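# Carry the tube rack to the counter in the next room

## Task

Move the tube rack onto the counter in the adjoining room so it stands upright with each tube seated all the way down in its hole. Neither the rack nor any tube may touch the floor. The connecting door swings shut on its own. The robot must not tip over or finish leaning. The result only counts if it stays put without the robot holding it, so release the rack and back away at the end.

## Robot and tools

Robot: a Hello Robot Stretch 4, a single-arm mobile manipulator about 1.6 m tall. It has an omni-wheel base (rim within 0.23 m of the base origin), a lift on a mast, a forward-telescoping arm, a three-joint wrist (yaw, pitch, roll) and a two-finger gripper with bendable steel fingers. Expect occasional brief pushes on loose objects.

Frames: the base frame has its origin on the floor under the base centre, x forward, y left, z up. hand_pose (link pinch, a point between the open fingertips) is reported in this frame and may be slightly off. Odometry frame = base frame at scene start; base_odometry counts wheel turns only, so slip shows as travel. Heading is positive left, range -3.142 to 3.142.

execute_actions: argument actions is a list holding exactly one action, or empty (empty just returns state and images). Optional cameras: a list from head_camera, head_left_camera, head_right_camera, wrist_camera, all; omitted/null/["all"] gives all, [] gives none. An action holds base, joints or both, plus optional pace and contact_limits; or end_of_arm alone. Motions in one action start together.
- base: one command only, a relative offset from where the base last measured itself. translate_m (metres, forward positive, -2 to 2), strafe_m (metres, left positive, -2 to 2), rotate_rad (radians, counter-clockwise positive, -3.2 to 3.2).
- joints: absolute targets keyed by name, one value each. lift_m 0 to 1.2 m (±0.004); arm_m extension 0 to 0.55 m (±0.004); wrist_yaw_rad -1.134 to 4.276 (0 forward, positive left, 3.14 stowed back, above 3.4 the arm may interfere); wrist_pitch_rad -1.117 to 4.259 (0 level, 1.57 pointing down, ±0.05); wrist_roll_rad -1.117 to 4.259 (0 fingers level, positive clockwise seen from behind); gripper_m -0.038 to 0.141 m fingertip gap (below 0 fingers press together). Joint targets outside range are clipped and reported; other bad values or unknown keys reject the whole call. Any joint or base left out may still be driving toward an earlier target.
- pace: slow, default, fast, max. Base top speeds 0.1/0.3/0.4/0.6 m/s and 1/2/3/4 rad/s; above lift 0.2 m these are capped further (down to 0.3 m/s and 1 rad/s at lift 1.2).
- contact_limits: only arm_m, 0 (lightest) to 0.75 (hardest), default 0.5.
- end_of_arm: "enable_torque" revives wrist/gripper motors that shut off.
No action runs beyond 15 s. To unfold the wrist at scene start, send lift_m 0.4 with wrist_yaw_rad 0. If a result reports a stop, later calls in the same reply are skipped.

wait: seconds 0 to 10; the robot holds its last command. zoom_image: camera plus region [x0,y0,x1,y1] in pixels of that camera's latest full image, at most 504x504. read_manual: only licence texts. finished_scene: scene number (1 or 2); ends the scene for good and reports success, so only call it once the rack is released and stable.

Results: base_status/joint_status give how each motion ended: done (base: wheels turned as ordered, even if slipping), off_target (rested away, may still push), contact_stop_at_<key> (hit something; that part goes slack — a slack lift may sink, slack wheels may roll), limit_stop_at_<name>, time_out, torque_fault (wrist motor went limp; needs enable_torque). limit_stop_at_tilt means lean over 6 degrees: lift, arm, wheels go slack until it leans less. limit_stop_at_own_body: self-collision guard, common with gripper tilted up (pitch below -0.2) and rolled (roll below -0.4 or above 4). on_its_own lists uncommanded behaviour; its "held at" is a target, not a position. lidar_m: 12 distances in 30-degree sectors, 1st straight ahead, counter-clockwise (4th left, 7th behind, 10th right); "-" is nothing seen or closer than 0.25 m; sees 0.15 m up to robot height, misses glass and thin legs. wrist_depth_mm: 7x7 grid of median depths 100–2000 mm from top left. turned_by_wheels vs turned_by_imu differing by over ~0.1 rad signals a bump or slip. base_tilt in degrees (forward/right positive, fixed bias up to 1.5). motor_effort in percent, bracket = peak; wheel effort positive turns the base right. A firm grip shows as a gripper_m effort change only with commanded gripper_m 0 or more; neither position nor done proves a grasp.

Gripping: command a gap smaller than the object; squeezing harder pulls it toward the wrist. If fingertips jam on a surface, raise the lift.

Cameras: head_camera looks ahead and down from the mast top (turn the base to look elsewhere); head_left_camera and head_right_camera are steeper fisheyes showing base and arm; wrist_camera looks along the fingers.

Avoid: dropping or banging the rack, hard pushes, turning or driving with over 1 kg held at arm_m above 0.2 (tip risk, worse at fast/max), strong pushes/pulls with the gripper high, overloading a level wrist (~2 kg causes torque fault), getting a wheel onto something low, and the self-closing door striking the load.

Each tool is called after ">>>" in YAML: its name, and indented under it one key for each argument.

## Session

>>> execute_actions:
  actions: []

Scene clock: 0.00 s.
base_odometry: x=+0.000 y=+0.000 heading=+0.000 (m, m, rad; odometry frame)
turned_by_wheels: +0.000 (rad since the last result)
turned_by_imu: +0.000 (rad since the last result)
base_tilt: forward=+0.3 right=+0.8 (deg)
lidar_m: 2.58 2.63 1.06 0.99 1.03 0.86 0.81 0.83 0.76 0.71 0.73 1.01
base_status: not commanded
joint_positions: lift_m=+0.157 arm_m=+0.001 wrist_yaw_rad=+3.154 wrist_pitch_rad=-0.004 wrist_roll_rad=-0.016 gripper_m=+0.057
joint_status: not commanded
motor_effort: lift_m=+18 arm_m=+0 wrist_yaw_rad=+1 wrist_pitch_rad=-8 wrist_roll_rad=+0 gripper_m=-4 wheel_0=+0 wheel_1=+0 wheel_2=+0 (%)
hand_pose: x=-0.1178 y=+0.0837 z=+0.3365 quat_wxyz=(-0.006, +0.002, -0.008, +1.000) (m; base frame)
wrist_depth_mm: - 119 134 904 917 917 946 / - 111 135 917 931 931 946 / - 122 160 904 931 946 931 / 136 137 904 917 931 931 931 / 917 904 904 946 931 946 976 / 809 891 878 931 931 960 976 / 647 691 750 - 798 842 904
pictures: head_camera, head_left_camera, head_right_camera, wrist_camera
camera_calibration (this result's frames):
wrist_camera: T_world_to_cam=[[0.00533418, 0.992918, 0.11868, -0.131971], [0.0561944, 0.118196, -0.991399, 0.372724], [-0.998406, 0.0119574, -0.055166, 0.128315], [0, 0, 0, 1]] pos_world=[0.107869, 0.0854477, 0.392259]
Images, in order (width x height): head_camera 420x560, head_left_camera 420x672, head_right_camera 420x672, wrist_camera 616x392.

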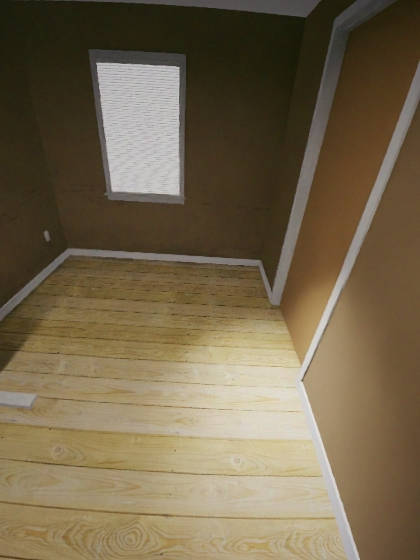

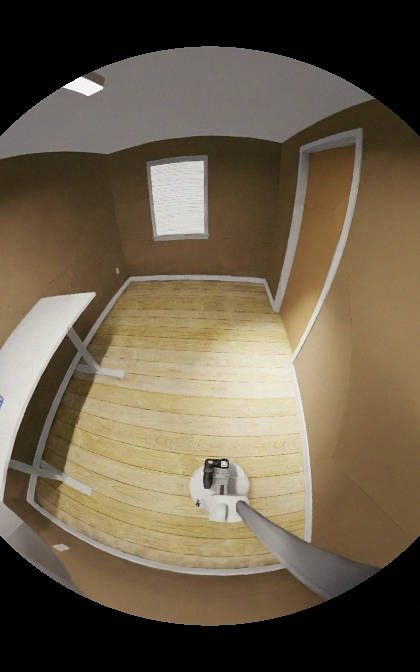

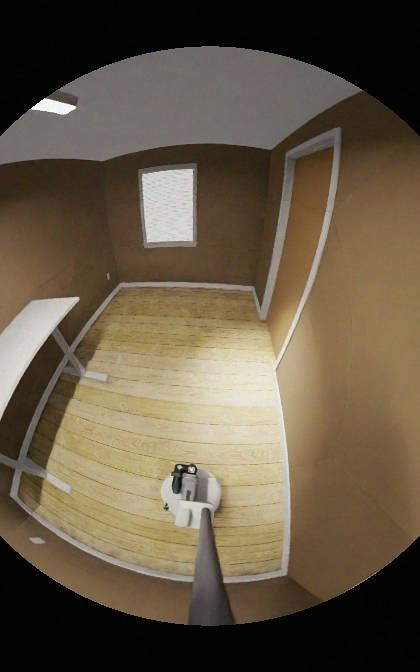

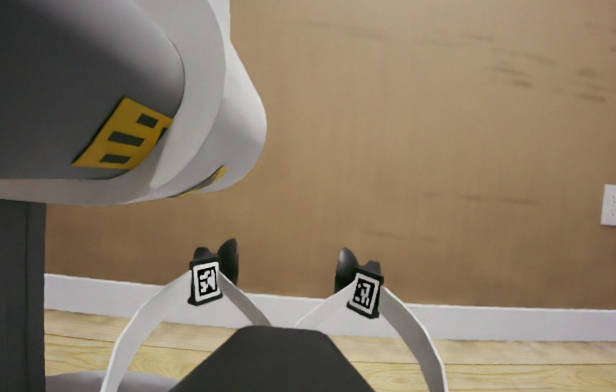

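>>> zoom_image:
  camera: "head_left_camera"
  region: [0, 270, 160, 520]

>>> zoom_image:
  camera: "head_camera"
  region: [250, 0, 420, 420]

Region (0, 270, 160, 520) of head_left_camera's 420x672 image, scaled by 2.016, with more detail than that image has; it fills the left 323 columns of this view, and the rest is white.

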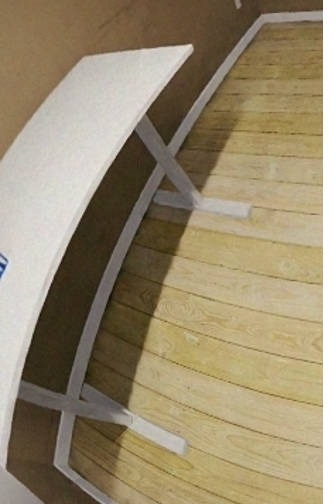

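Region (250, 0, 420, 420) of head_camera's 420x560 image, scaled by 1.200, with more detail than that image has; it fills the left 204 columns of this view, and the rest is white.

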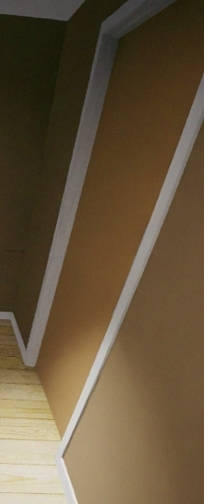

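>>> execute_actions:
  actions:
    - {"base": {"rotate_rad": 1.57}, "joints": {"lift_m": 0.64, "wrist_yaw_rad": 0.0, "gripper_m": 0.14}, "pace": "default"}

Scene clock: 17.77 s.
base_odometry: x=+0.000 y=+0.000 heading=+1.570 (m, m, rad; odometry frame)
turned_by_wheels: +1.570 (rad since the last result)
turned_by_imu: +1.572 (rad since the last result)
base_tilt: forward=+0.2 right=+0.8 (deg)
lidar_m: 0.98 1.03 0.84 0.80 0.84 0.77 0.72 0.76 1.00 2.60 1.45 1.06
base_status: done
joint_positions: lift_m=+0.640 arm_m=+0.001 wrist_yaw_rad=+0.000 wrist_pitch_rad=-0.004 wrist_roll_rad=-0.016 gripper_m=+0.140
joint_status: all done
motor_effort: lift_m=+21(22) arm_m=+0(1) wrist_yaw_rad=-1(7) wrist_pitch_rad=-7(6) wrist_roll_rad=+1(1) gripper_m=+2(2) wheel_0=+0(6) wheel_1=+0(5) wheel_2=+1(7) (%)
hand_pose: x=+0.4603 y=-0.0873 z=+0.8192 quat_wxyz=(+1.000, -0.008, -0.002, +0.000) (m; base frame)
wrist_depth_mm: 1281 1499 1537 1499 1537 1618 1576 / 1281 1499 1499 1537 1618 1576 1618 / 1229 1499 1060 1060 1576 1576 1618 / 1308 1499 1499 1576 1576 1576 1138 / 1336 1499 1537 1537 1618 1576 1618 / 1397 1499 1499 1576 1576 1618 1618 / 1366 1430 1537 - 1576 1661 1618
pictures: head_camera, head_left_camera, head_right_camera, wrist_camera
camera_calibration (this result's frames):
wrist_camera: T_world_to_cam=[[-0.0177529, -0.992774, 0.11868, -0.185289], [-0.0576937, -0.117484, -0.991397, 0.870811], [0.998176, -0.0244473, -0.0551912, -0.188047], [0, 0, 0, 1]] pos_world=[0.234655, -0.0862407, 0.874932]
Images, in order (width x height): head_camera 420x560, head_left_camera 420x672, head_right_camera 420x672, wrist_camera 616x392.

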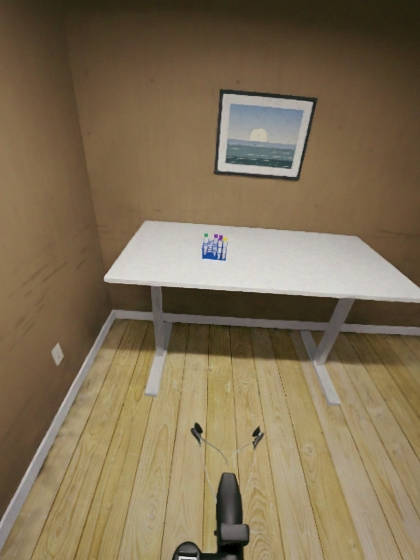

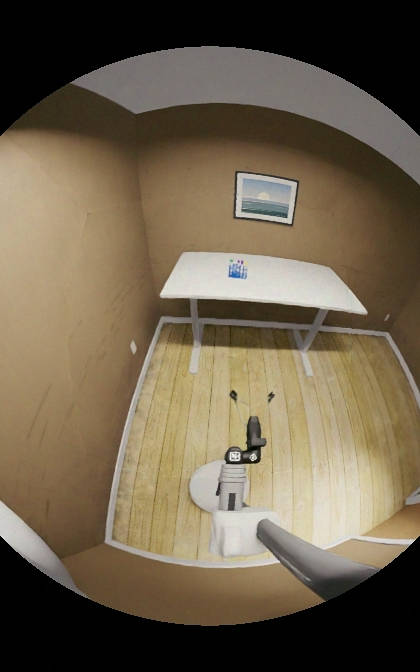

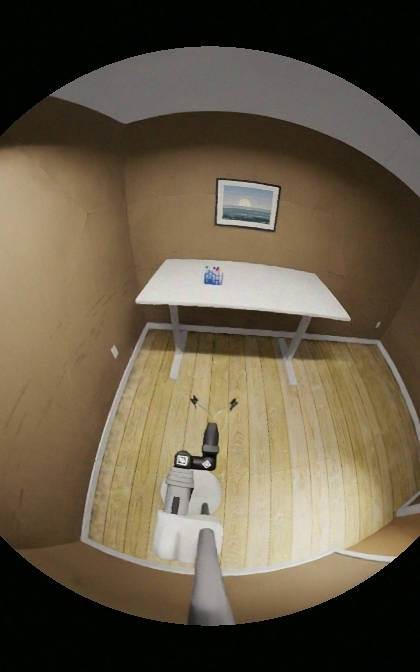

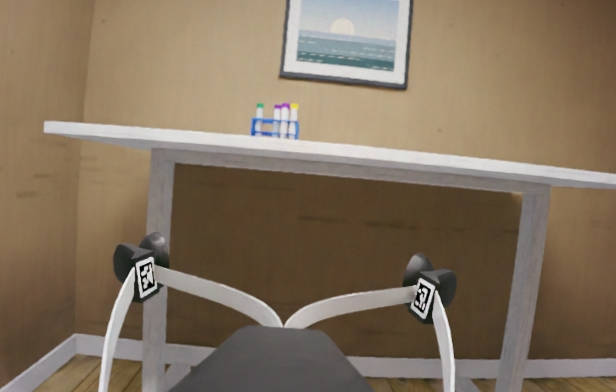

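>>> zoom_image:
  camera: "head_camera"
  region: [170, 210, 270, 290]

>>> zoom_image:
  camera: "wrist_camera"
  region: [220, 80, 340, 160]

Region (170, 210, 270, 290) of head_camera's 420x560 image, scaled by 5.040, with more detail than that image has; it fills the top 403 rows of this view, and the rest is white.

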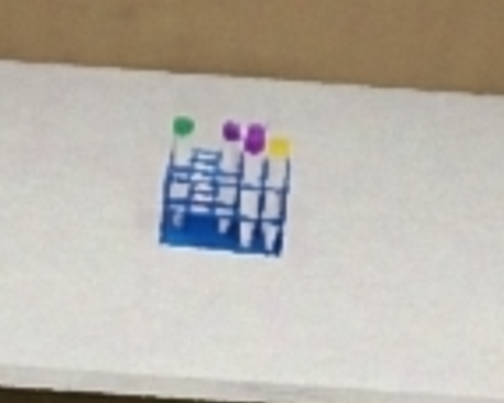

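Region (220, 80, 340, 160) of wrist_camera's 616x392 image, scaled by 4.200.

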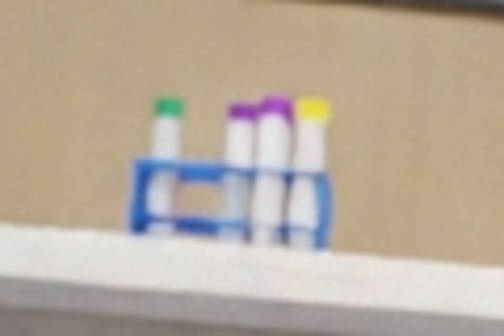

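>>> execute_actions:
  actions:
    - {"base": {"translate_m": 0.4}, "joints": {"lift_m": 0.84}, "pace": "default"}
  cameras: ["head_camera", "wrist_camera"]

>>> zoom_image:
  camera: "head_camera"
  region: [160, 230, 280, 330]

>>> zoom_image:
  camera: "wrist_camera"
  region: [180, 140, 340, 280]

Scene clock: 58.57 s.
base_odometry: x=+0.000 y=+0.400 heading=+1.570 (m, m, rad; odometry frame)
turned_by_wheels: +0.000 (rad since the last result)
turned_by_imu: +0.002 (rad since the last result)
base_tilt: forward=+0.2 right=+0.9 (deg)
lidar_m: 0.59 0.61 0.86 0.81 0.85 1.14 1.12 1.18 1.58 2.93 0.87 0.63
base_status: done
joint_positions: lift_m=+0.840 arm_m=+0.001 wrist_yaw_rad=+0.000 wrist_pitch_rad=-0.004 wrist_roll_rad=-0.016 gripper_m=+0.140
joint_status: all done
motor_effort: lift_m=+21(23) arm_m=-1(0) wrist_yaw_rad=+1(0) wrist_pitch_rad=-6(6) wrist_roll_rad=+1(0) gripper_m=+3(2) wheel_0=+0(5) wheel_1=+0(5) wheel_2=+2(7) (%)
hand_pose: x=+0.4603 y=-0.0874 z=+1.0192 quat_wxyz=(+1.000, -0.008, -0.002, +0.000) (m; base frame)
wrist_depth_mm: 1098 1098 1118 1118 1138 1160 1182 / 1098 1118 1118 1118 1138 1160 1205 / 1118 1138 1138 1160 1160 1160 1229 / 1118 1118 1138 1138 1205 1205 1205 / 452 424 554 609 676 750 842 / 707 375 373 379 382 421 442 / 1160 1160 1160 - 1205 1229 1229
pictures: head_camera, wrist_camera
camera_calibration (this result's frames):
wrist_camera: T_world_to_cam=[[-0.0180538, -0.992768, 0.11868, -0.208977], [-0.0577292, -0.117467, -0.991397, 1.06913], [0.998169, -0.0247498, -0.055191, -0.177006], [0, 0, 0, 1]] pos_world=[0.234629, -0.0862598, 1.07496]
Images, in order (width x height): head_camera 420x560, wrist_camera 616x392.

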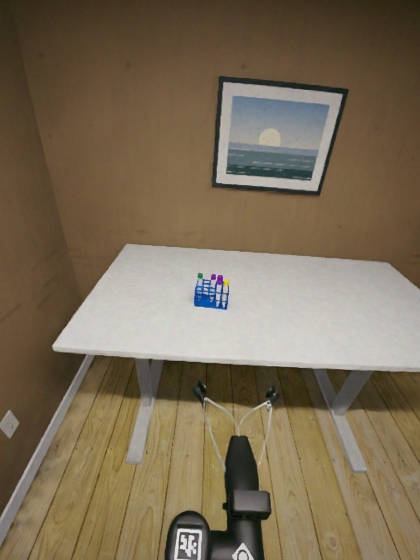

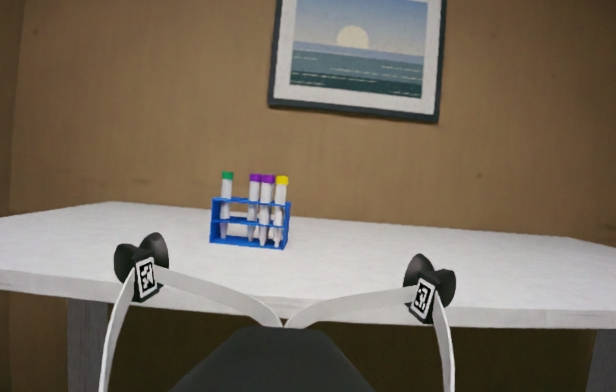

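Region (160, 230, 280, 330) of head_camera's 420x560 image, scaled by 4.200, with more detail than that image has.

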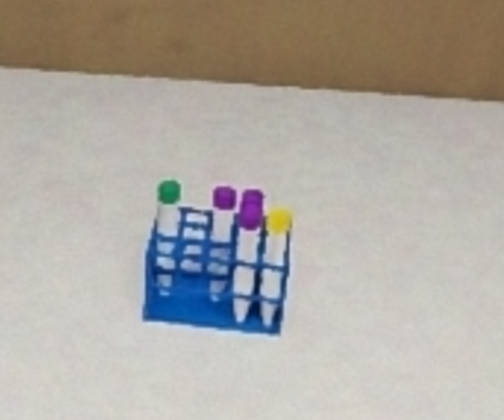

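Region (180, 140, 340, 280) of wrist_camera's 616x392 image, scaled by 3.150; it fills the top 441 rows of this view, and the rest is white.

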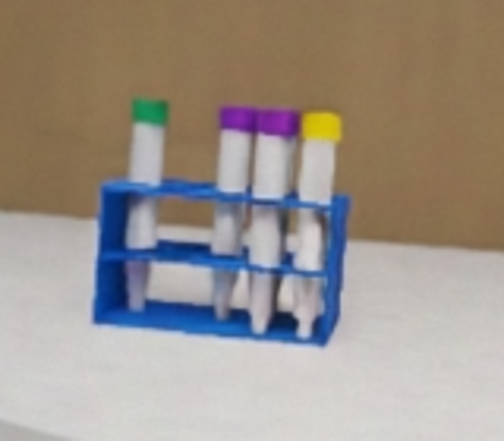

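>>> execute_actions:
  actions:
    - {"base": {"rotate_rad": -0.08}, "joints": {"lift_m": 0.815}, "pace": "default"}
  cameras: []

>>> execute_actions:
  actions:
    - {"base": {"strafe_m": 0.165}, "joints": {"arm_m": 0.1}, "pace": "default"}
  cameras: ["head_camera", "wrist_camera"]

Scene clock: 119.83 s.
base_odometry: x=+0.000 y=+0.400 heading=+1.490 (m, m, rad; odometry frame)
turned_by_wheels: -0.080 (rad since the last result)
turned_by_imu: -0.079 (rad since the last result)
base_tilt: forward=+0.2 right=+0.6 (deg)
lidar_m: 0.60 0.61 0.90 0.80 0.84 1.08 1.12 1.17 1.47 2.90 0.97 0.66
base_status: done
joint_positions: lift_m=+0.815 arm_m=+0.001 wrist_yaw_rad=+0.000 wrist_pitch_rad=-0.004 wrist_roll_rad=-0.016 gripper_m=+0.140
joint_status: all done
motor_effort: lift_m=+16(20) arm_m=-1(0) wrist_yaw_rad=+1(2) wrist_pitch_rad=-7(4) wrist_roll_rad=+0(0) gripper_m=+0(1) wheel_0=+0(3) wheel_1=+0(2) wheel_2=+0(5) (%)
hand_pose: x=+0.4603 y=-0.0875 z=+0.9946 quat_wxyz=(+1.000, -0.008, -0.002, +0.000) (m; base frame)
wrist_depth_mm: 1042 1078 1098 1118 1160 1229 1229 / 1042 1078 1138 1118 1160 1255 1281 / 1078 1098 1118 1160 1205 1229 1281 / 891 1098 647 1182 1205 1281 1308 / 364 364 445 492 549 609 676 / 715 1138 1160 392 394 1281 854 / 707 1138 1182 - 1229 1308 917
pictures: none
No camera images: the call's "cameras" was empty. Leave "cameras" out to get every camera's image.

Scene clock: 121.63 s.
base_odometry: x=-0.164 y=+0.413 heading=+1.490 (m, m, rad; odometry frame)
turned_by_wheels: +0.000 (rad since the last result)
turned_by_imu: +0.000 (rad since the last result)
base_tilt: forward=+0.3 right=+0.7 (deg)
lidar_m: 0.58 0.61 0.68 0.62 0.64 0.84 1.14 1.13 1.50 3.05 0.96 0.62
base_status: done
joint_positions: lift_m=+0.815 arm_m=+0.099 wrist_yaw_rad=+0.000 wrist_pitch_rad=-0.004 wrist_roll_rad=-0.016 gripper_m=+0.140
joint_status: all done
motor_effort: lift_m=+16(16) arm_m=+5(5) wrist_yaw_rad=+1(2) wrist_pitch_rad=-6(7) wrist_roll_rad=+2(1) gripper_m=+2(0) wheel_0=+0(13) wheel_1=+0(8) wheel_2=+0(1) (%)
hand_pose: x=+0.5585 y=-0.0874 z=+0.9946 quat_wxyz=(+1.000, -0.008, -0.002, +0.000) (m; base frame)
wrist_depth_mm: 946 976 1008 1025 1060 1118 1138 / 960 976 1008 1025 1060 1118 1160 / 946 991 991 1060 1098 1138 1138 / 960 991 1008 549 1098 1138 1160 / 359 338 442 488 535 597 661 / 254 259 264 277 281 303 317 / 991 1025 1060 - 1138 1160 1205
pictures: head_camera, wrist_camera
camera_calibration (this result's frames):
wrist_camera: T_world_to_cam=[[-0.0179421, -0.99277, 0.11868, -0.204316], [-0.0576958, -0.117473, -0.991399, 1.05042], [0.998173, -0.0246351, -0.0551709, -0.276422], [0, 0, 0, 1]] pos_world=[0.332855, -0.0862526, 1.05038]
Images, in order (width x height): head_camera 420x560, wrist_camera 616x392.

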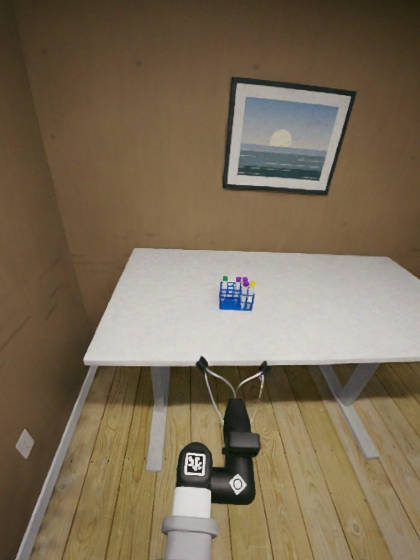

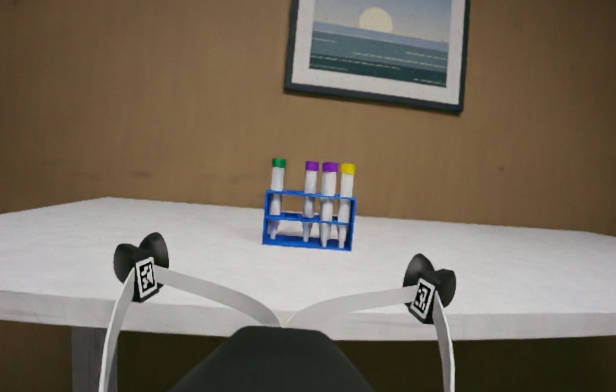

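>>> zoom_image:
  camera: "wrist_camera"
  region: [240, 140, 380, 270]

>>> zoom_image:
  camera: "head_camera"
  region: [190, 250, 290, 340]

Region (240, 140, 380, 270) of wrist_camera's 616x392 image, scaled by 3.600; it fills the top 468 rows of this view, and the rest is white.

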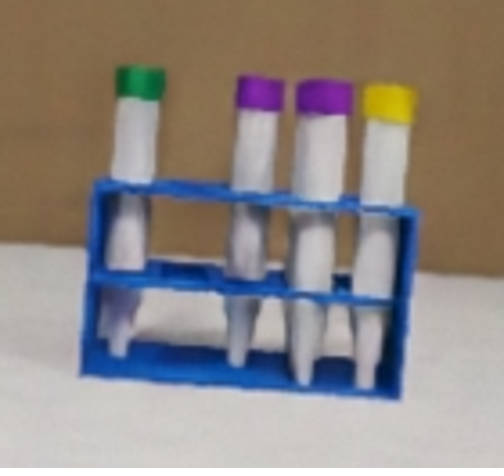

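Region (190, 250, 290, 340) of head_camera's 420x560 image, scaled by 5.040, with more detail than that image has; it fills the top 454 rows of this view, and the rest is white.

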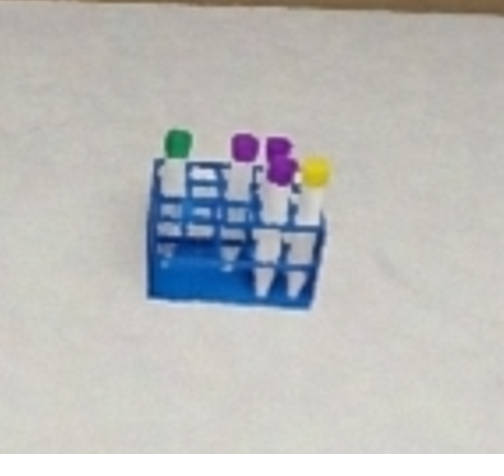

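>>> execute_actions:
  actions:
    - {"base": {"strafe_m": -0.021}, "joints": {"arm_m": 0.25}, "pace": "default"}
  cameras: ["head_camera", "wrist_camera"]

>>> zoom_image:
  camera: "wrist_camera"
  region: [100, 110, 480, 330]

Scene clock: 172.10 s.
base_odometry: x=-0.143 y=+0.412 heading=+1.490 (m, m, rad; odometry frame)
turned_by_wheels: +0.000 (rad since the last result)
turned_by_imu: +0.001 (rad since the last result)
base_tilt: forward=+0.2 right=+0.8 (deg)
lidar_m: 0.57 0.59 0.72 0.68 0.69 0.87 1.12 1.17 1.49 3.05 0.94 0.64
base_status: done
joint_positions: lift_m=+0.815 arm_m=+0.249 wrist_yaw_rad=+0.000 wrist_pitch_rad=-0.004 wrist_roll_rad=-0.016 gripper_m=+0.140
joint_status: all done
motor_effort: lift_m=+16(16) arm_m=+5(7) wrist_yaw_rad=+1(2) wrist_pitch_rad=-6(7) wrist_roll_rad=+1(1) gripper_m=+3(1) wheel_0=-1(8) wheel_1=+0(7) wheel_2=+1(0) (%)
hand_pose: x=+0.7085 y=-0.0874 z=+0.9946 quat_wxyz=(+1.000, -0.008, -0.002, +0.000) (m; base frame)
wrist_depth_mm: 831 842 866 866 917 931 976 / 809 842 878 891 904 960 976 / 831 842 866 891 917 976 1008 / 831 842 866 442 946 991 991 / 357 332 384 394 539 597 661 / 223 217 221 256 240 298 315 / 169 176 189 - 206 202 219
pictures: head_camera, wrist_camera
camera_calibration (this result's frames):
wrist_camera: T_world_to_cam=[[-0.0179663, -0.99277, 0.118679, -0.201614], [-0.0576665, -0.117472, -0.9914, 1.05906], [0.998174, -0.0246556, -0.055139, -0.426169], [0, 0, 0, 1]] pos_world=[0.482841, -0.0862538, 1.05038]
Images, in order (width x height): head_camera 420x560, wrist_camera 616x392.

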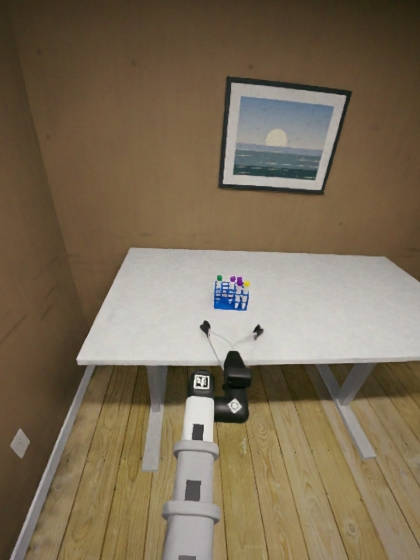

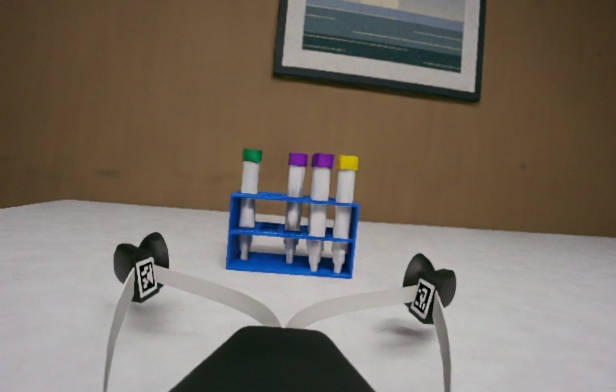

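Region (100, 110, 480, 330) of wrist_camera's 616x392 image, scaled by 1.326; it fills the top 292 rows of this view, and the rest is white.

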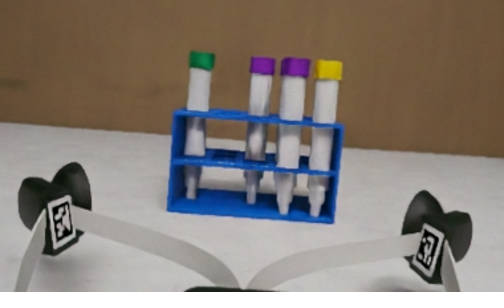

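>>> execute_actions:
  actions:
    - {"joints": {"arm_m": 0.35}, "pace": "default"}
  cameras: ["head_camera", "wrist_camera"]

Scene clock: 187.00 s.
base_odometry: x=-0.143 y=+0.412 heading=+1.490 (m, m, rad; odometry frame)
turned_by_wheels: +0.000 (rad since the last result)
turned_by_imu: +0.020 (rad since the last result)
base_tilt: forward=+0.2 right=+0.8 (deg)
lidar_m: 0.58 0.58 0.72 0.66 0.69 0.89 1.14 1.16 1.51 3.06 0.94 0.63
base_status: not commanded
joint_positions: lift_m=+0.815 arm_m=+0.303 wrist_yaw_rad=-0.002 wrist_pitch_rad=-0.003 wrist_roll_rad=-0.016 gripper_m=+0.140
joint_status: arm_m contact_stop (moved +0.054 of +0.101)
on_its_own: arm_m is slack since a contact_stop (your +0.350 is given up)
motor_effort: lift_m=+18(18) arm_m=+0(23) wrist_yaw_rad=+7(52) wrist_pitch_rad=-9(27) wrist_roll_rad=+2(3) gripper_m=+3(2) wheel_0=+0(5) wheel_1=+0(9) wheel_2=-1(13) (%)
hand_pose: x=+0.7620 y=-0.0880 z=+0.9942 quat_wxyz=(+1.000, -0.008, -0.002, -0.001) (m; base frame)
wrist_depth_mm: 768 788 820 820 842 854 917 / 788 798 831 842 866 878 891 / 788 798 831 842 891 904 931 / 788 798 842 349 878 904 946 / 353 330 373 347 397 580 661 / 222 216 219 254 238 298 309 / 167 175 187 - 206 201 216
pictures: head_camera, wrist_camera
camera_calibration (this result's frames):
wrist_camera: T_world_to_cam=[[-0.0200088, -0.992713, 0.118833, -0.199815], [-0.0589446, -0.117479, -0.991325, 1.06252], [0.998061, -0.0268398, -0.0561644, -0.478669], [0, 0, 0, 1]] pos_world=[0.536372, -0.0863831, 1.05016]
Images, in order (width x height): head_camera 420x560, wrist_camera 616x392.

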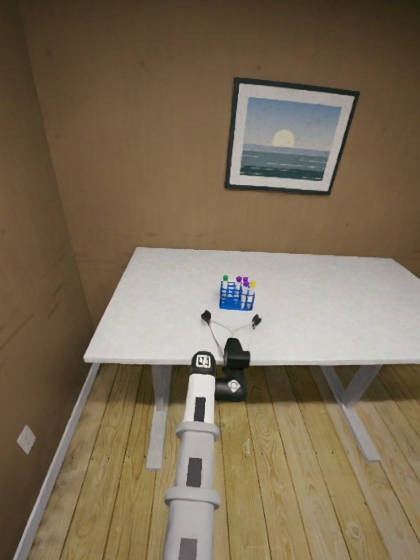

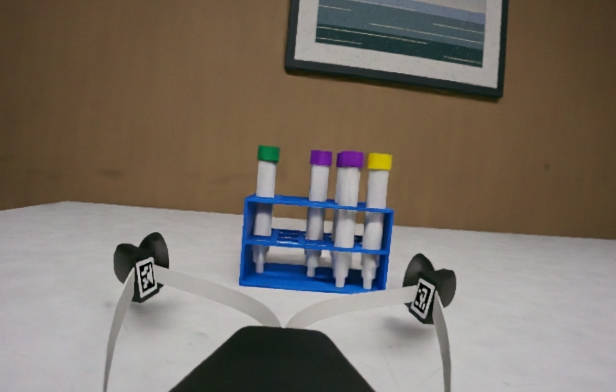

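>>> execute_actions:
  actions:
    - {"joints": {"arm_m": 0.26, "lift_m": 0.827}, "pace": "slow"}
  cameras: ["head_camera", "wrist_camera"]

Scene clock: 218.00 s.
base_odometry: x=-0.143 y=+0.412 heading=+1.490 (m, m, rad; odometry frame)
turned_by_wheels: +0.000 (rad since the last result)
turned_by_imu: +0.001 (rad since the last result)
base_tilt: forward=+0.2 right=+0.8 (deg)
lidar_m: 0.59 0.61 0.71 0.64 0.69 0.88 1.12 1.16 1.52 3.05 0.93 0.64
base_status: not commanded
joint_positions: lift_m=+0.827 arm_m=+0.261 wrist_yaw_rad=+0.000 wrist_pitch_rad=-0.004 wrist_roll_rad=-0.016 gripper_m=+0.140
joint_status: all done
motor_effort: lift_m=+21(23) arm_m=-5(4) wrist_yaw_rad=+2(7) wrist_pitch_rad=-8(9) wrist_roll_rad=+1(0) gripper_m=+1(1) wheel_0=+0(0) wheel_1=+0(0) wheel_2=+0(1) (%)
hand_pose: x=+0.7203 y=-0.0875 z=+1.0061 quat_wxyz=(+1.000, -0.008, -0.002, +0.000) (m; base frame)
wrist_depth_mm: 809 831 854 854 878 891 960 / 820 831 866 878 904 917 960 / 820 854 866 904 904 946 946 / 842 854 878 389 931 960 976 / 397 373 469 387 512 668 732 / 249 243 245 286 268 334 347 / 187 196 211 - 231 224 243
pictures: head_camera, wrist_camera
camera_calibration (this result's frames):
wrist_camera: T_world_to_cam=[[-0.0182072, -0.992749, 0.118821, -0.20281], [-0.0580869, -0.11759, -0.991362, 1.07132], [0.998145, -0.0249519, -0.0555248, -0.43693], [0, 0, 0, 1]] pos_world=[0.494657, -0.0862643, 1.06191]
Images, in order (width x height): head_camera 420x560, wrist_camera 616x392.

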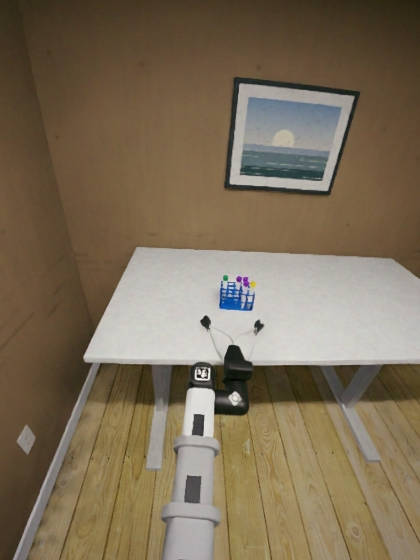

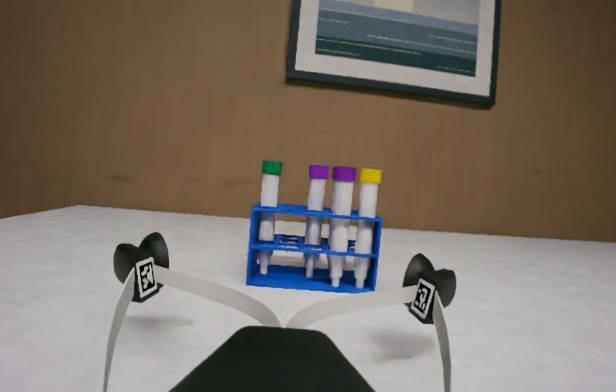

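>>> execute_actions:
  actions:
    - {"base": {"rotate_rad": -0.025}, "pace": "slow"}
  cameras: ["head_camera", "wrist_camera"]

>>> zoom_image:
  camera: "wrist_camera"
  region: [100, 130, 480, 340]

Scene clock: 228.77 s.
base_odometry: x=-0.143 y=+0.412 heading=+1.466 (m, m, rad; odometry frame)
turned_by_wheels: -0.025 (rad since the last result)
turned_by_imu: -0.024 (rad since the last result)
base_tilt: forward=+0.2 right=+0.8 (deg)
lidar_m: 0.58 0.60 0.73 0.66 0.67 0.87 1.13 1.18 1.47 3.05 0.96 0.63
base_status: done
joint_positions: lift_m=+0.827 arm_m=+0.261 wrist_yaw_rad=+0.000 wrist_pitch_rad=-0.004 wrist_roll_rad=-0.016 gripper_m=+0.140
joint_status: not commanded
motor_effort: lift_m=+21(21) arm_m=-5(5) wrist_yaw_rad=+2(1) wrist_pitch_rad=-7(8) wrist_roll_rad=+0(0) gripper_m=+0(1) wheel_0=+2(9) wheel_1=+2(3) wheel_2=+0(3) (%)
hand_pose: x=+0.7203 y=-0.0874 z=+1.0061 quat_wxyz=(+1.000, -0.008, -0.002, +0.000) (m; base frame)
wrist_depth_mm: 798 831 854 866 878 931 976 / 831 842 866 866 904 946 976 / 820 831 866 891 917 960 991 / 820 842 866 387 931 976 1025 / 397 370 415 389 591 661 732 / 249 243 246 286 268 334 351 / 189 196 211 - 231 225 244
pictures: head_camera, wrist_camera
camera_calibration (this result's frames):
wrist_camera: T_world_to_cam=[[-0.0181277, -0.99275, 0.118821, -0.202844], [-0.0580775, -0.117595, -0.991362, 1.07132], [0.998147, -0.024872, -0.0555247, -0.436927], [0, 0, 0, 1]] pos_world=[0.49466, -0.0862593, 1.06191]
Images, in order (width x height): head_camera 420x560, wrist_camera 616x392.

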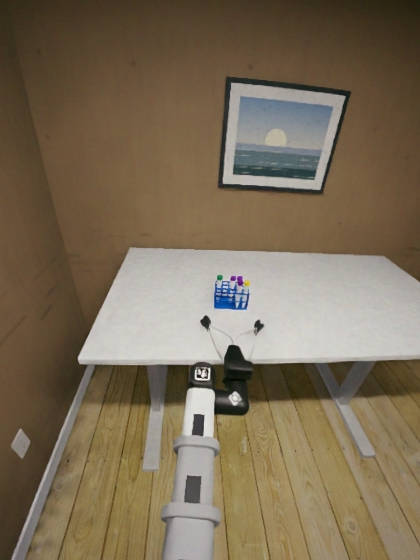

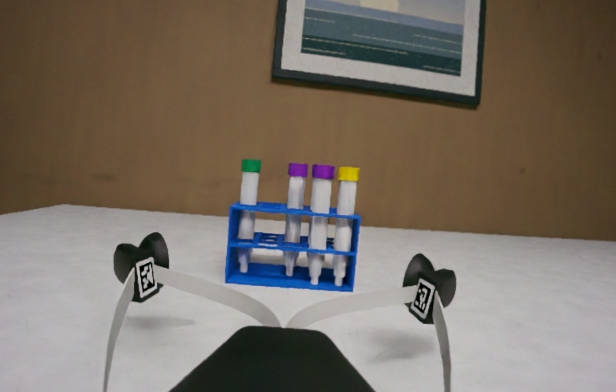

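Region (100, 130, 480, 340) of wrist_camera's 616x392 image, scaled by 1.326; it fills the top 279 rows of this view, and the rest is white.

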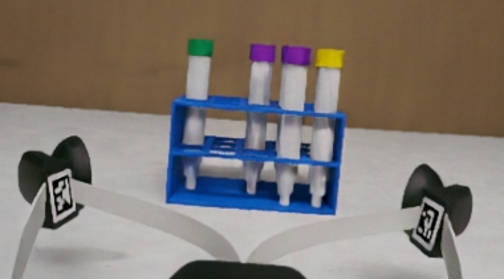

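>>> execute_actions:
  actions:
    - {"joints": {"arm_m": 0.36}, "pace": "slow", "contact_limits": {"arm_m": 0.25}}
  cameras: ["head_camera", "wrist_camera"]

Scene clock: 234.93 s.
base_odometry: x=-0.143 y=+0.412 heading=+1.466 (m, m, rad; odometry frame)
turned_by_wheels: +0.000 (rad since the last result)
turned_by_imu: +0.002 (rad since the last result)
base_tilt: forward=+0.4 right=+0.7 (deg)
lidar_m: 0.57 0.59 0.73 0.65 0.67 0.88 1.14 1.14 1.52 3.07 0.96 0.62
base_status: not commanded
joint_positions: lift_m=+0.827 arm_m=+0.359 wrist_yaw_rad=+0.000 wrist_pitch_rad=-0.004 wrist_roll_rad=-0.016 gripper_m=+0.140
joint_status: all done
motor_effort: lift_m=+21(21) arm_m=+5(6) wrist_yaw_rad=+1(1) wrist_pitch_rad=-8(8) wrist_roll_rad=+0(1) gripper_m=-2(3) wheel_0=+1(2) wheel_1=+2(2) wheel_2=+0(0) (%)
contact_limits: arm_m 0.25
hand_pose: x=+0.8185 y=-0.0874 z=+1.0061 quat_wxyz=(+1.000, -0.008, -0.002, +0.000) (m; base frame)
wrist_depth_mm: 723 741 759 768 798 820 866 / 723 741 768 788 820 854 878 / 732 759 768 798 831 854 878 / 732 759 778 287 842 866 891 / 394 370 289 287 500 654 723 / 248 241 246 265 259 332 349 / 187 195 211 - 230 224 243
pictures: head_camera, wrist_camera
camera_calibration (this result's frames):
wrist_camera: T_world_to_cam=[[-0.0181121, -0.992751, 0.11882, -0.201071], [-0.0579962, -0.117596, -0.991367, 1.07698], [0.998152, -0.0248469, -0.0554459, -0.534983], [0, 0, 0, 1]] pos_world=[0.592814, -0.0862577, 1.06191]
Images, in order (width x height): head_camera 420x560, wrist_camera 616x392.

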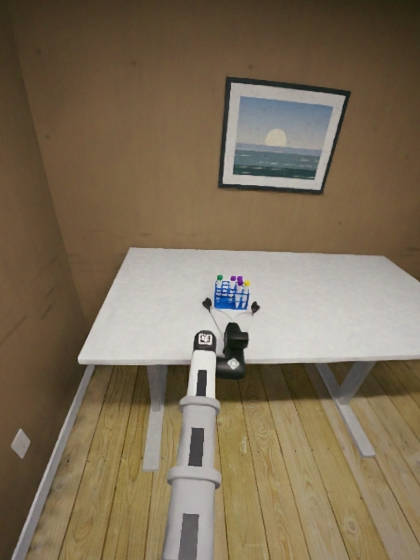

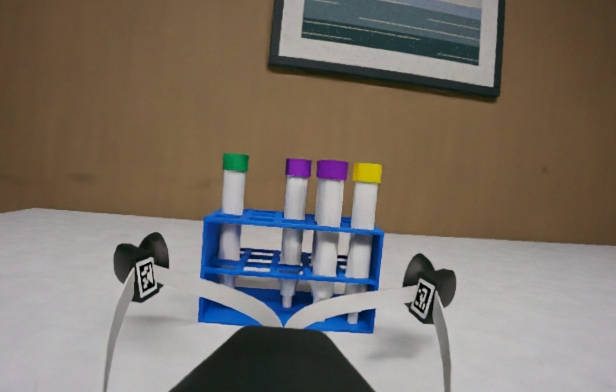

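>>> execute_actions:
  actions:
    - {"joints": {"arm_m": 0.412}, "pace": "slow", "contact_limits": {"arm_m": 0.25}}
  cameras: ["head_camera", "wrist_camera"]

Scene clock: 268.50 s.
base_odometry: x=-0.143 y=+0.412 heading=+1.466 (m, m, rad; odometry frame)
turned_by_wheels: +0.000 (rad since the last result)
turned_by_imu: +0.001 (rad since the last result)
base_tilt: forward=+0.2 right=+0.7 (deg)
lidar_m: 0.54 0.58 0.71 0.65 0.67 0.88 1.13 1.14 1.46 3.04 0.96 0.65
base_status: not commanded
joint_positions: lift_m=+0.827 arm_m=+0.411 wrist_yaw_rad=+0.000 wrist_pitch_rad=-0.004 wrist_roll_rad=-0.016 gripper_m=+0.140
joint_status: all done
motor_effort: lift_m=+21(21) arm_m=+5(5) wrist_yaw_rad=+1(1) wrist_pitch_rad=-8(8) wrist_roll_rad=+1(3) gripper_m=+1(1) wheel_0=+1(2) wheel_1=+2(2) wheel_2=+0(0) (%)
contact_limits: arm_m 0.25
hand_pose: x=+0.8705 y=-0.0874 z=+1.0061 quat_wxyz=(+1.000, -0.008, -0.002, +0.000) (m; base frame)
wrist_depth_mm: 676 699 707 715 750 750 809 / 676 691 715 741 759 788 820 / 683 699 723 750 768 820 820 / 683 707 723 238 778 820 831 / 397 370 235 222 219 661 732 / 248 241 205 213 208 332 351 / 188 196 204 - 220 224 243
pictures: head_camera, wrist_camera
camera_calibration (this result's frames):
wrist_camera: T_world_to_cam=[[-0.018112, -0.992751, 0.11882, -0.20013], [-0.0579951, -0.117596, -0.991367, 1.08], [0.998153, -0.0248466, -0.0554447, -0.586883], [0, 0, 0, 1]] pos_world=[0.644809, -0.0862577, 1.06191]
Images, in order (width x height): head_camera 420x560, wrist_camera 616x392.

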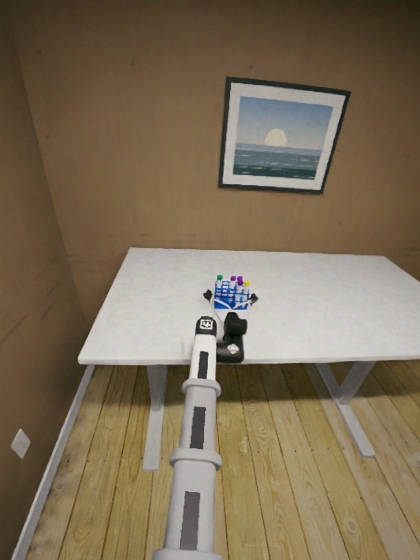

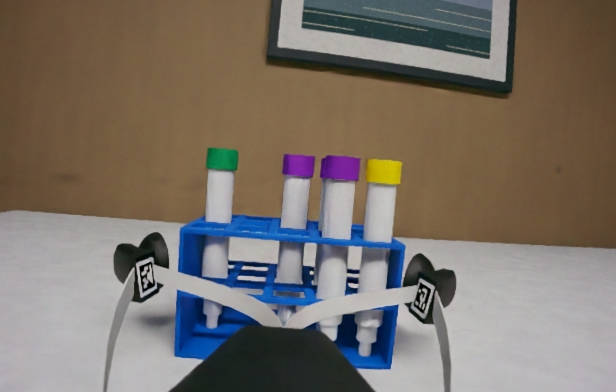

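>>> execute_actions:
  actions:
    - {"joints": {"lift_m": 0.823}, "pace": "slow"}
  cameras: []

>>> execute_actions:
  actions:
    - {"joints": {"gripper_m": 0.09}, "pace": "slow"}
  cameras: ["head_camera", "wrist_camera"]

Scene clock: 278.00 s.
base_odometry: x=-0.143 y=+0.412 heading=+1.466 (m, m, rad; odometry frame)
turned_by_wheels: +0.000 (rad since the last result)
turned_by_imu: +0.001 (rad since the last result)
base_tilt: forward=+0.2 right=+0.8 (deg)
lidar_m: 0.59 0.61 0.72 0.65 0.66 0.89 1.12 1.16 1.48 3.06 0.97 0.63
base_status: not commanded
joint_positions: lift_m=+0.823 arm_m=+0.411 wrist_yaw_rad=+0.000 wrist_pitch_rad=-0.004 wrist_roll_rad=-0.016 gripper_m=+0.140
joint_status: all done
motor_effort: lift_m=+16(20) arm_m=+5(5) wrist_yaw_rad=+1(1) wrist_pitch_rad=-8(8) wrist_roll_rad=+1(0) gripper_m=+0(1) wheel_0=+1(1) wheel_1=+2(2) wheel_2=+0(0) (%)
hand_pose: x=+0.8705 y=-0.0874 z=+1.0026 quat_wxyz=(+1.000, -0.008, -0.002, +0.000) (m; base frame)
wrist_depth_mm: 668 683 715 715 741 788 809 / 676 691 723 741 759 788 809 / 676 699 723 741 778 798 820 / 691 707 715 238 778 809 842 / 384 357 234 227 223 640 715 / 240 232 208 205 209 322 338 / 181 188 203 - 218 218 236
pictures: none
No camera images: the call's "cameras" was empty. Leave "cameras" out to get every camera's image.

Scene clock: 280.80 s.
base_odometry: x=-0.143 y=+0.412 heading=+1.466 (m, m, rad; odometry frame)
turned_by_wheels: +0.000 (rad since the last result)
turned_by_imu: +0.001 (rad since the last result)
base_tilt: forward=+0.1 right=+0.8 (deg)
lidar_m: 0.58 0.60 0.73 0.66 0.68 0.88 1.13 1.17 1.48 3.06 0.94 0.61
base_status: not commanded
joint_positions: lift_m=+0.823 arm_m=+0.411 wrist_yaw_rad=+0.000 wrist_pitch_rad=-0.004 wrist_roll_rad=-0.016 gripper_m=+0.090
joint_status: all done
motor_effort: lift_m=+16(16) arm_m=+5(5) wrist_yaw_rad=+1(2) wrist_pitch_rad=-7(7) wrist_roll_rad=+1(0) gripper_m=-19(23) wheel_0=+2(2) wheel_1=+2(2) wheel_2=+0(0) (%)
hand_pose: x=+0.8705 y=-0.0874 z=+1.0026 quat_wxyz=(+1.000, -0.008, -0.002, +0.000) (m; base frame)
wrist_depth_mm: 668 691 707 707 741 768 820 / 676 691 715 732 759 788 820 / 683 707 723 741 778 788 854 / 683 707 723 228 759 809 842 / 382 366 229 216 213 640 707 / 240 191 206 204 196 324 338 / 181 190 198 - 211 216 234
pictures: head_camera, wrist_camera
camera_calibration (this result's frames):
wrist_camera: T_world_to_cam=[[-0.0181118, -0.992751, 0.11882, -0.19971], [-0.0579953, -0.117596, -0.991367, 1.0765], [0.998153, -0.0248464, -0.0554449, -0.587086], [0, 0, 0, 1]] pos_world=[0.644816, -0.0862577, 1.05838]
Images, in order (width x height): head_camera 420x560, wrist_camera 616x392.

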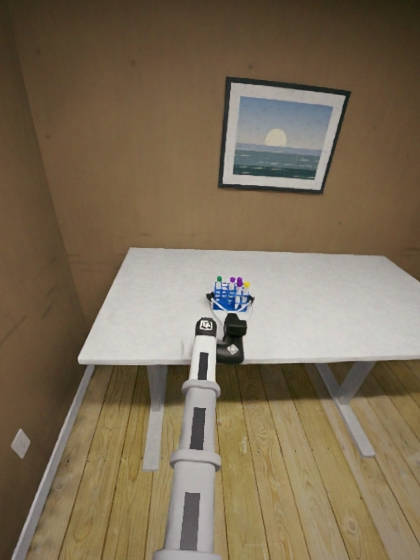

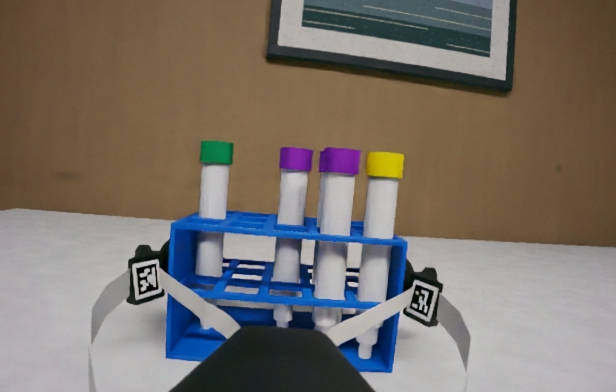

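>>> zoom_image:
  camera: "wrist_camera"
  region: [150, 120, 450, 392]

>>> zoom_image:
  camera: "head_camera"
  region: [190, 260, 280, 340]

Region (150, 120, 450, 392) of wrist_camera's 616x392 image, scaled by 1.680; it fills the top 457 rows of this view, and the rest is white.

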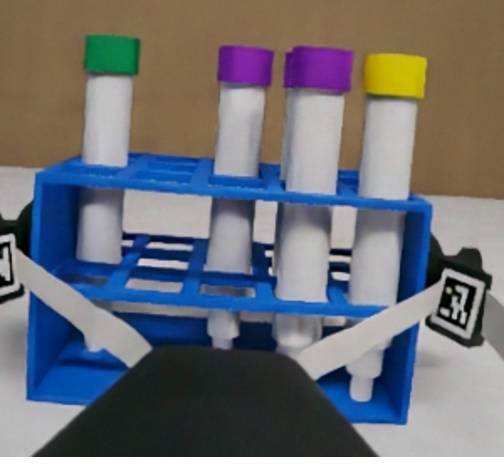

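Region (190, 260, 280, 340) of head_camera's 420x560 image, scaled by 5.600, with more detail than that image has.

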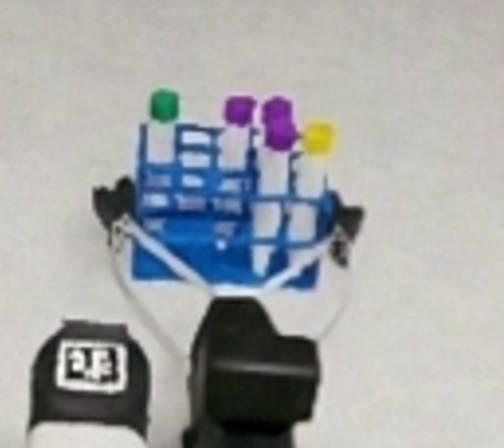

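>>> execute_actions:
  actions:
    - {"joints": {"lift_m": 0.87}, "pace": "slow"}
  cameras: ["head_camera", "wrist_camera"]

Scene clock: 336.77 s.
base_odometry: x=-0.143 y=+0.412 heading=+1.466 (m, m, rad; odometry frame)
turned_by_wheels: +0.000 (rad since the last result)
turned_by_imu: +0.001 (rad since the last result)
base_tilt: forward=+0.3 right=+0.8 (deg)
lidar_m: 0.58 0.60 0.72 0.65 0.69 0.88 1.12 1.16 1.47 3.07 0.95 0.66
base_status: not commanded
joint_positions: lift_m=+0.870 arm_m=+0.411 wrist_yaw_rad=+0.000 wrist_pitch_rad=-0.003 wrist_roll_rad=-0.016 gripper_m=+0.090
joint_status: all done
motor_effort: lift_m=+22(21) arm_m=+5(5) wrist_yaw_rad=+1(0) wrist_pitch_rad=-8(10) wrist_roll_rad=+0(0) gripper_m=-19(19) wheel_0=+1(2) wheel_1=+2(2) wheel_2=+0(0) (%)
hand_pose: x=+0.8705 y=-0.0874 z=+1.0488 quat_wxyz=(+1.000, -0.008, -0.002, +0.000) (m; base frame)
wrist_depth_mm: 676 691 715 715 741 768 809 / 676 691 715 732 750 759 831 / 683 691 723 741 768 809 842 / 699 707 723 228 768 820 831 / 544 530 230 219 213 820 831 / 343 191 207 204 196 462 484 / 259 270 212 - 283 310 336
pictures: head_camera, wrist_camera
camera_calibration (this result's frames):
wrist_camera: T_world_to_cam=[[-0.0180179, -0.992751, 0.118834, -0.205303], [-0.0587789, -0.117596, -0.99132, 1.12299], [0.998108, -0.0248464, -0.0562339, -0.583659], [0, 0, 0, 1]] pos_world=[0.644863, -0.0862577, 1.10482]
Images, in order (width x height): head_camera 420x560, wrist_camera 616x392.

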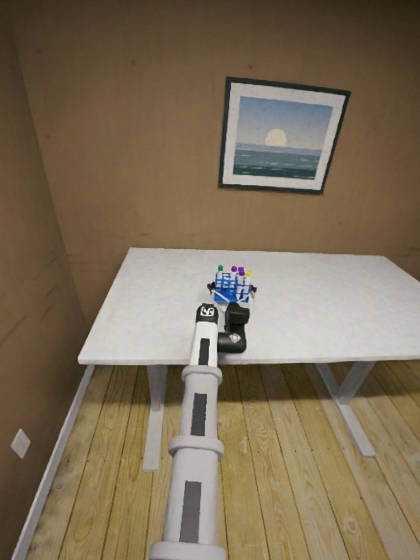

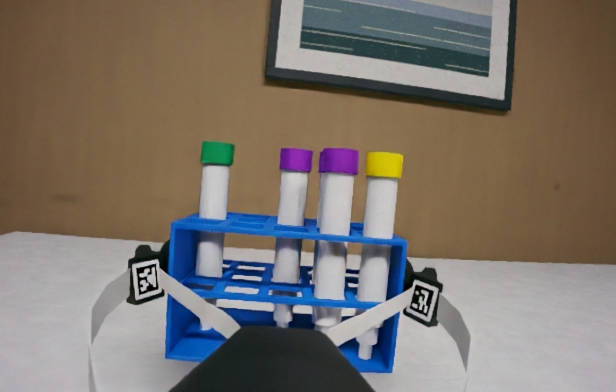

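>>> execute_actions:
  actions:
    - {"joints": {"arm_m": 0.0, "gripper_m": 0.087}, "pace": "default"}

Scene clock: 356.27 s.
base_odometry: x=-0.143 y=+0.412 heading=+1.466 (m, m, rad; odometry frame)
turned_by_wheels: +0.000 (rad since the last result)
turned_by_imu: +0.002 (rad since the last result)
base_tilt: forward=+0.1 right=+0.8 (deg)
lidar_m: 0.42 0.59 0.72 0.65 0.67 0.86 1.14 1.14 1.48 3.06 0.94 0.65
base_status: not commanded
joint_positions: lift_m=+0.870 arm_m=+0.002 wrist_yaw_rad=+0.000 wrist_pitch_rad=-0.003 wrist_roll_rad=-0.016 gripper_m=+0.087
joint_status: all done
motor_effort: lift_m=+22(22) arm_m=-5(4) wrist_yaw_rad=+2(1) wrist_pitch_rad=-10(10) wrist_roll_rad=+1(3) gripper_m=-20(23) wheel_0=+2(2) wheel_1=+2(2) wheel_2=+0(0) (%)
hand_pose: x=+0.4611 y=-0.0875 z=+1.0487 quat_wxyz=(+1.000, -0.008, -0.001, +0.000) (m; base frame)
wrist_depth_mm: 1025 1078 1098 1118 1160 1229 1255 / 1042 1060 1118 1160 1138 1205 1255 / 1060 1078 1118 1138 1205 1229 1281 / 1042 1098 1138 226 1182 1229 1308 / 554 535 229 216 213 917 1042 / 353 191 213 202 197 473 484 / 1078 1118 212 - 1229 1308 1336
pictures: head_camera, head_left_camera, head_right_camera, wrist_camera
camera_calibration (this result's frames):
wrist_camera: T_world_to_cam=[[-0.0180491, -0.992749, 0.118841, -0.212682], [-0.0591728, -0.117591, -0.991298, 1.09897], [0.998085, -0.0249242, -0.0566213, -0.174638], [0, 0, 0, 1]] pos_world=[0.235495, -0.0862626, 1.1048]
Images, in order (width x height): head_camera 420x560, head_left_camera 420x672, head_right_camera 420x672, wrist_camera 616x392.

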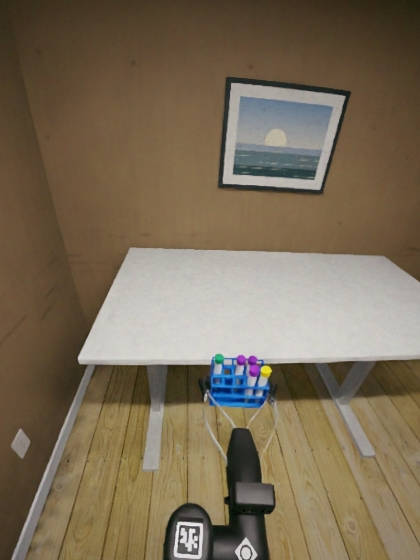

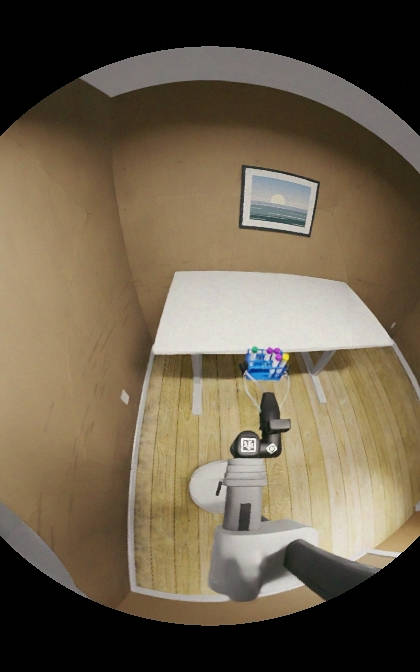

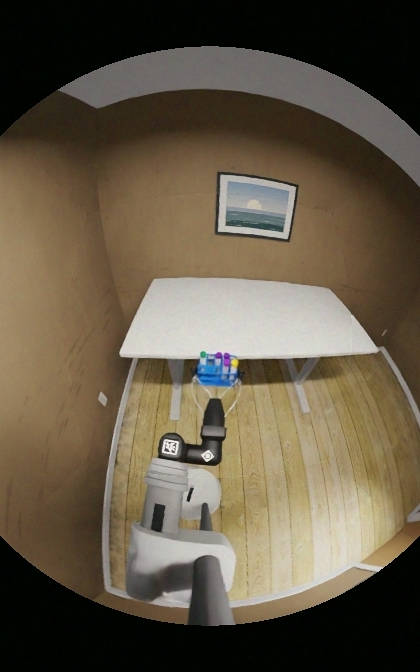

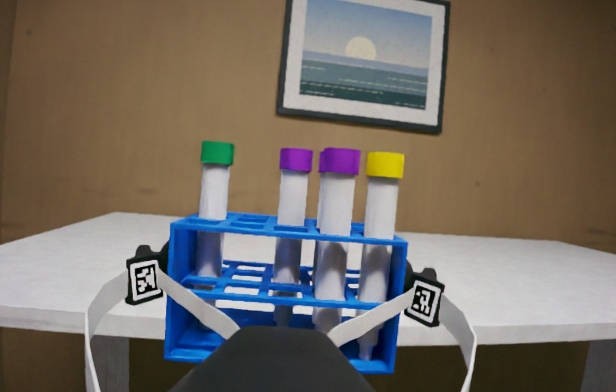

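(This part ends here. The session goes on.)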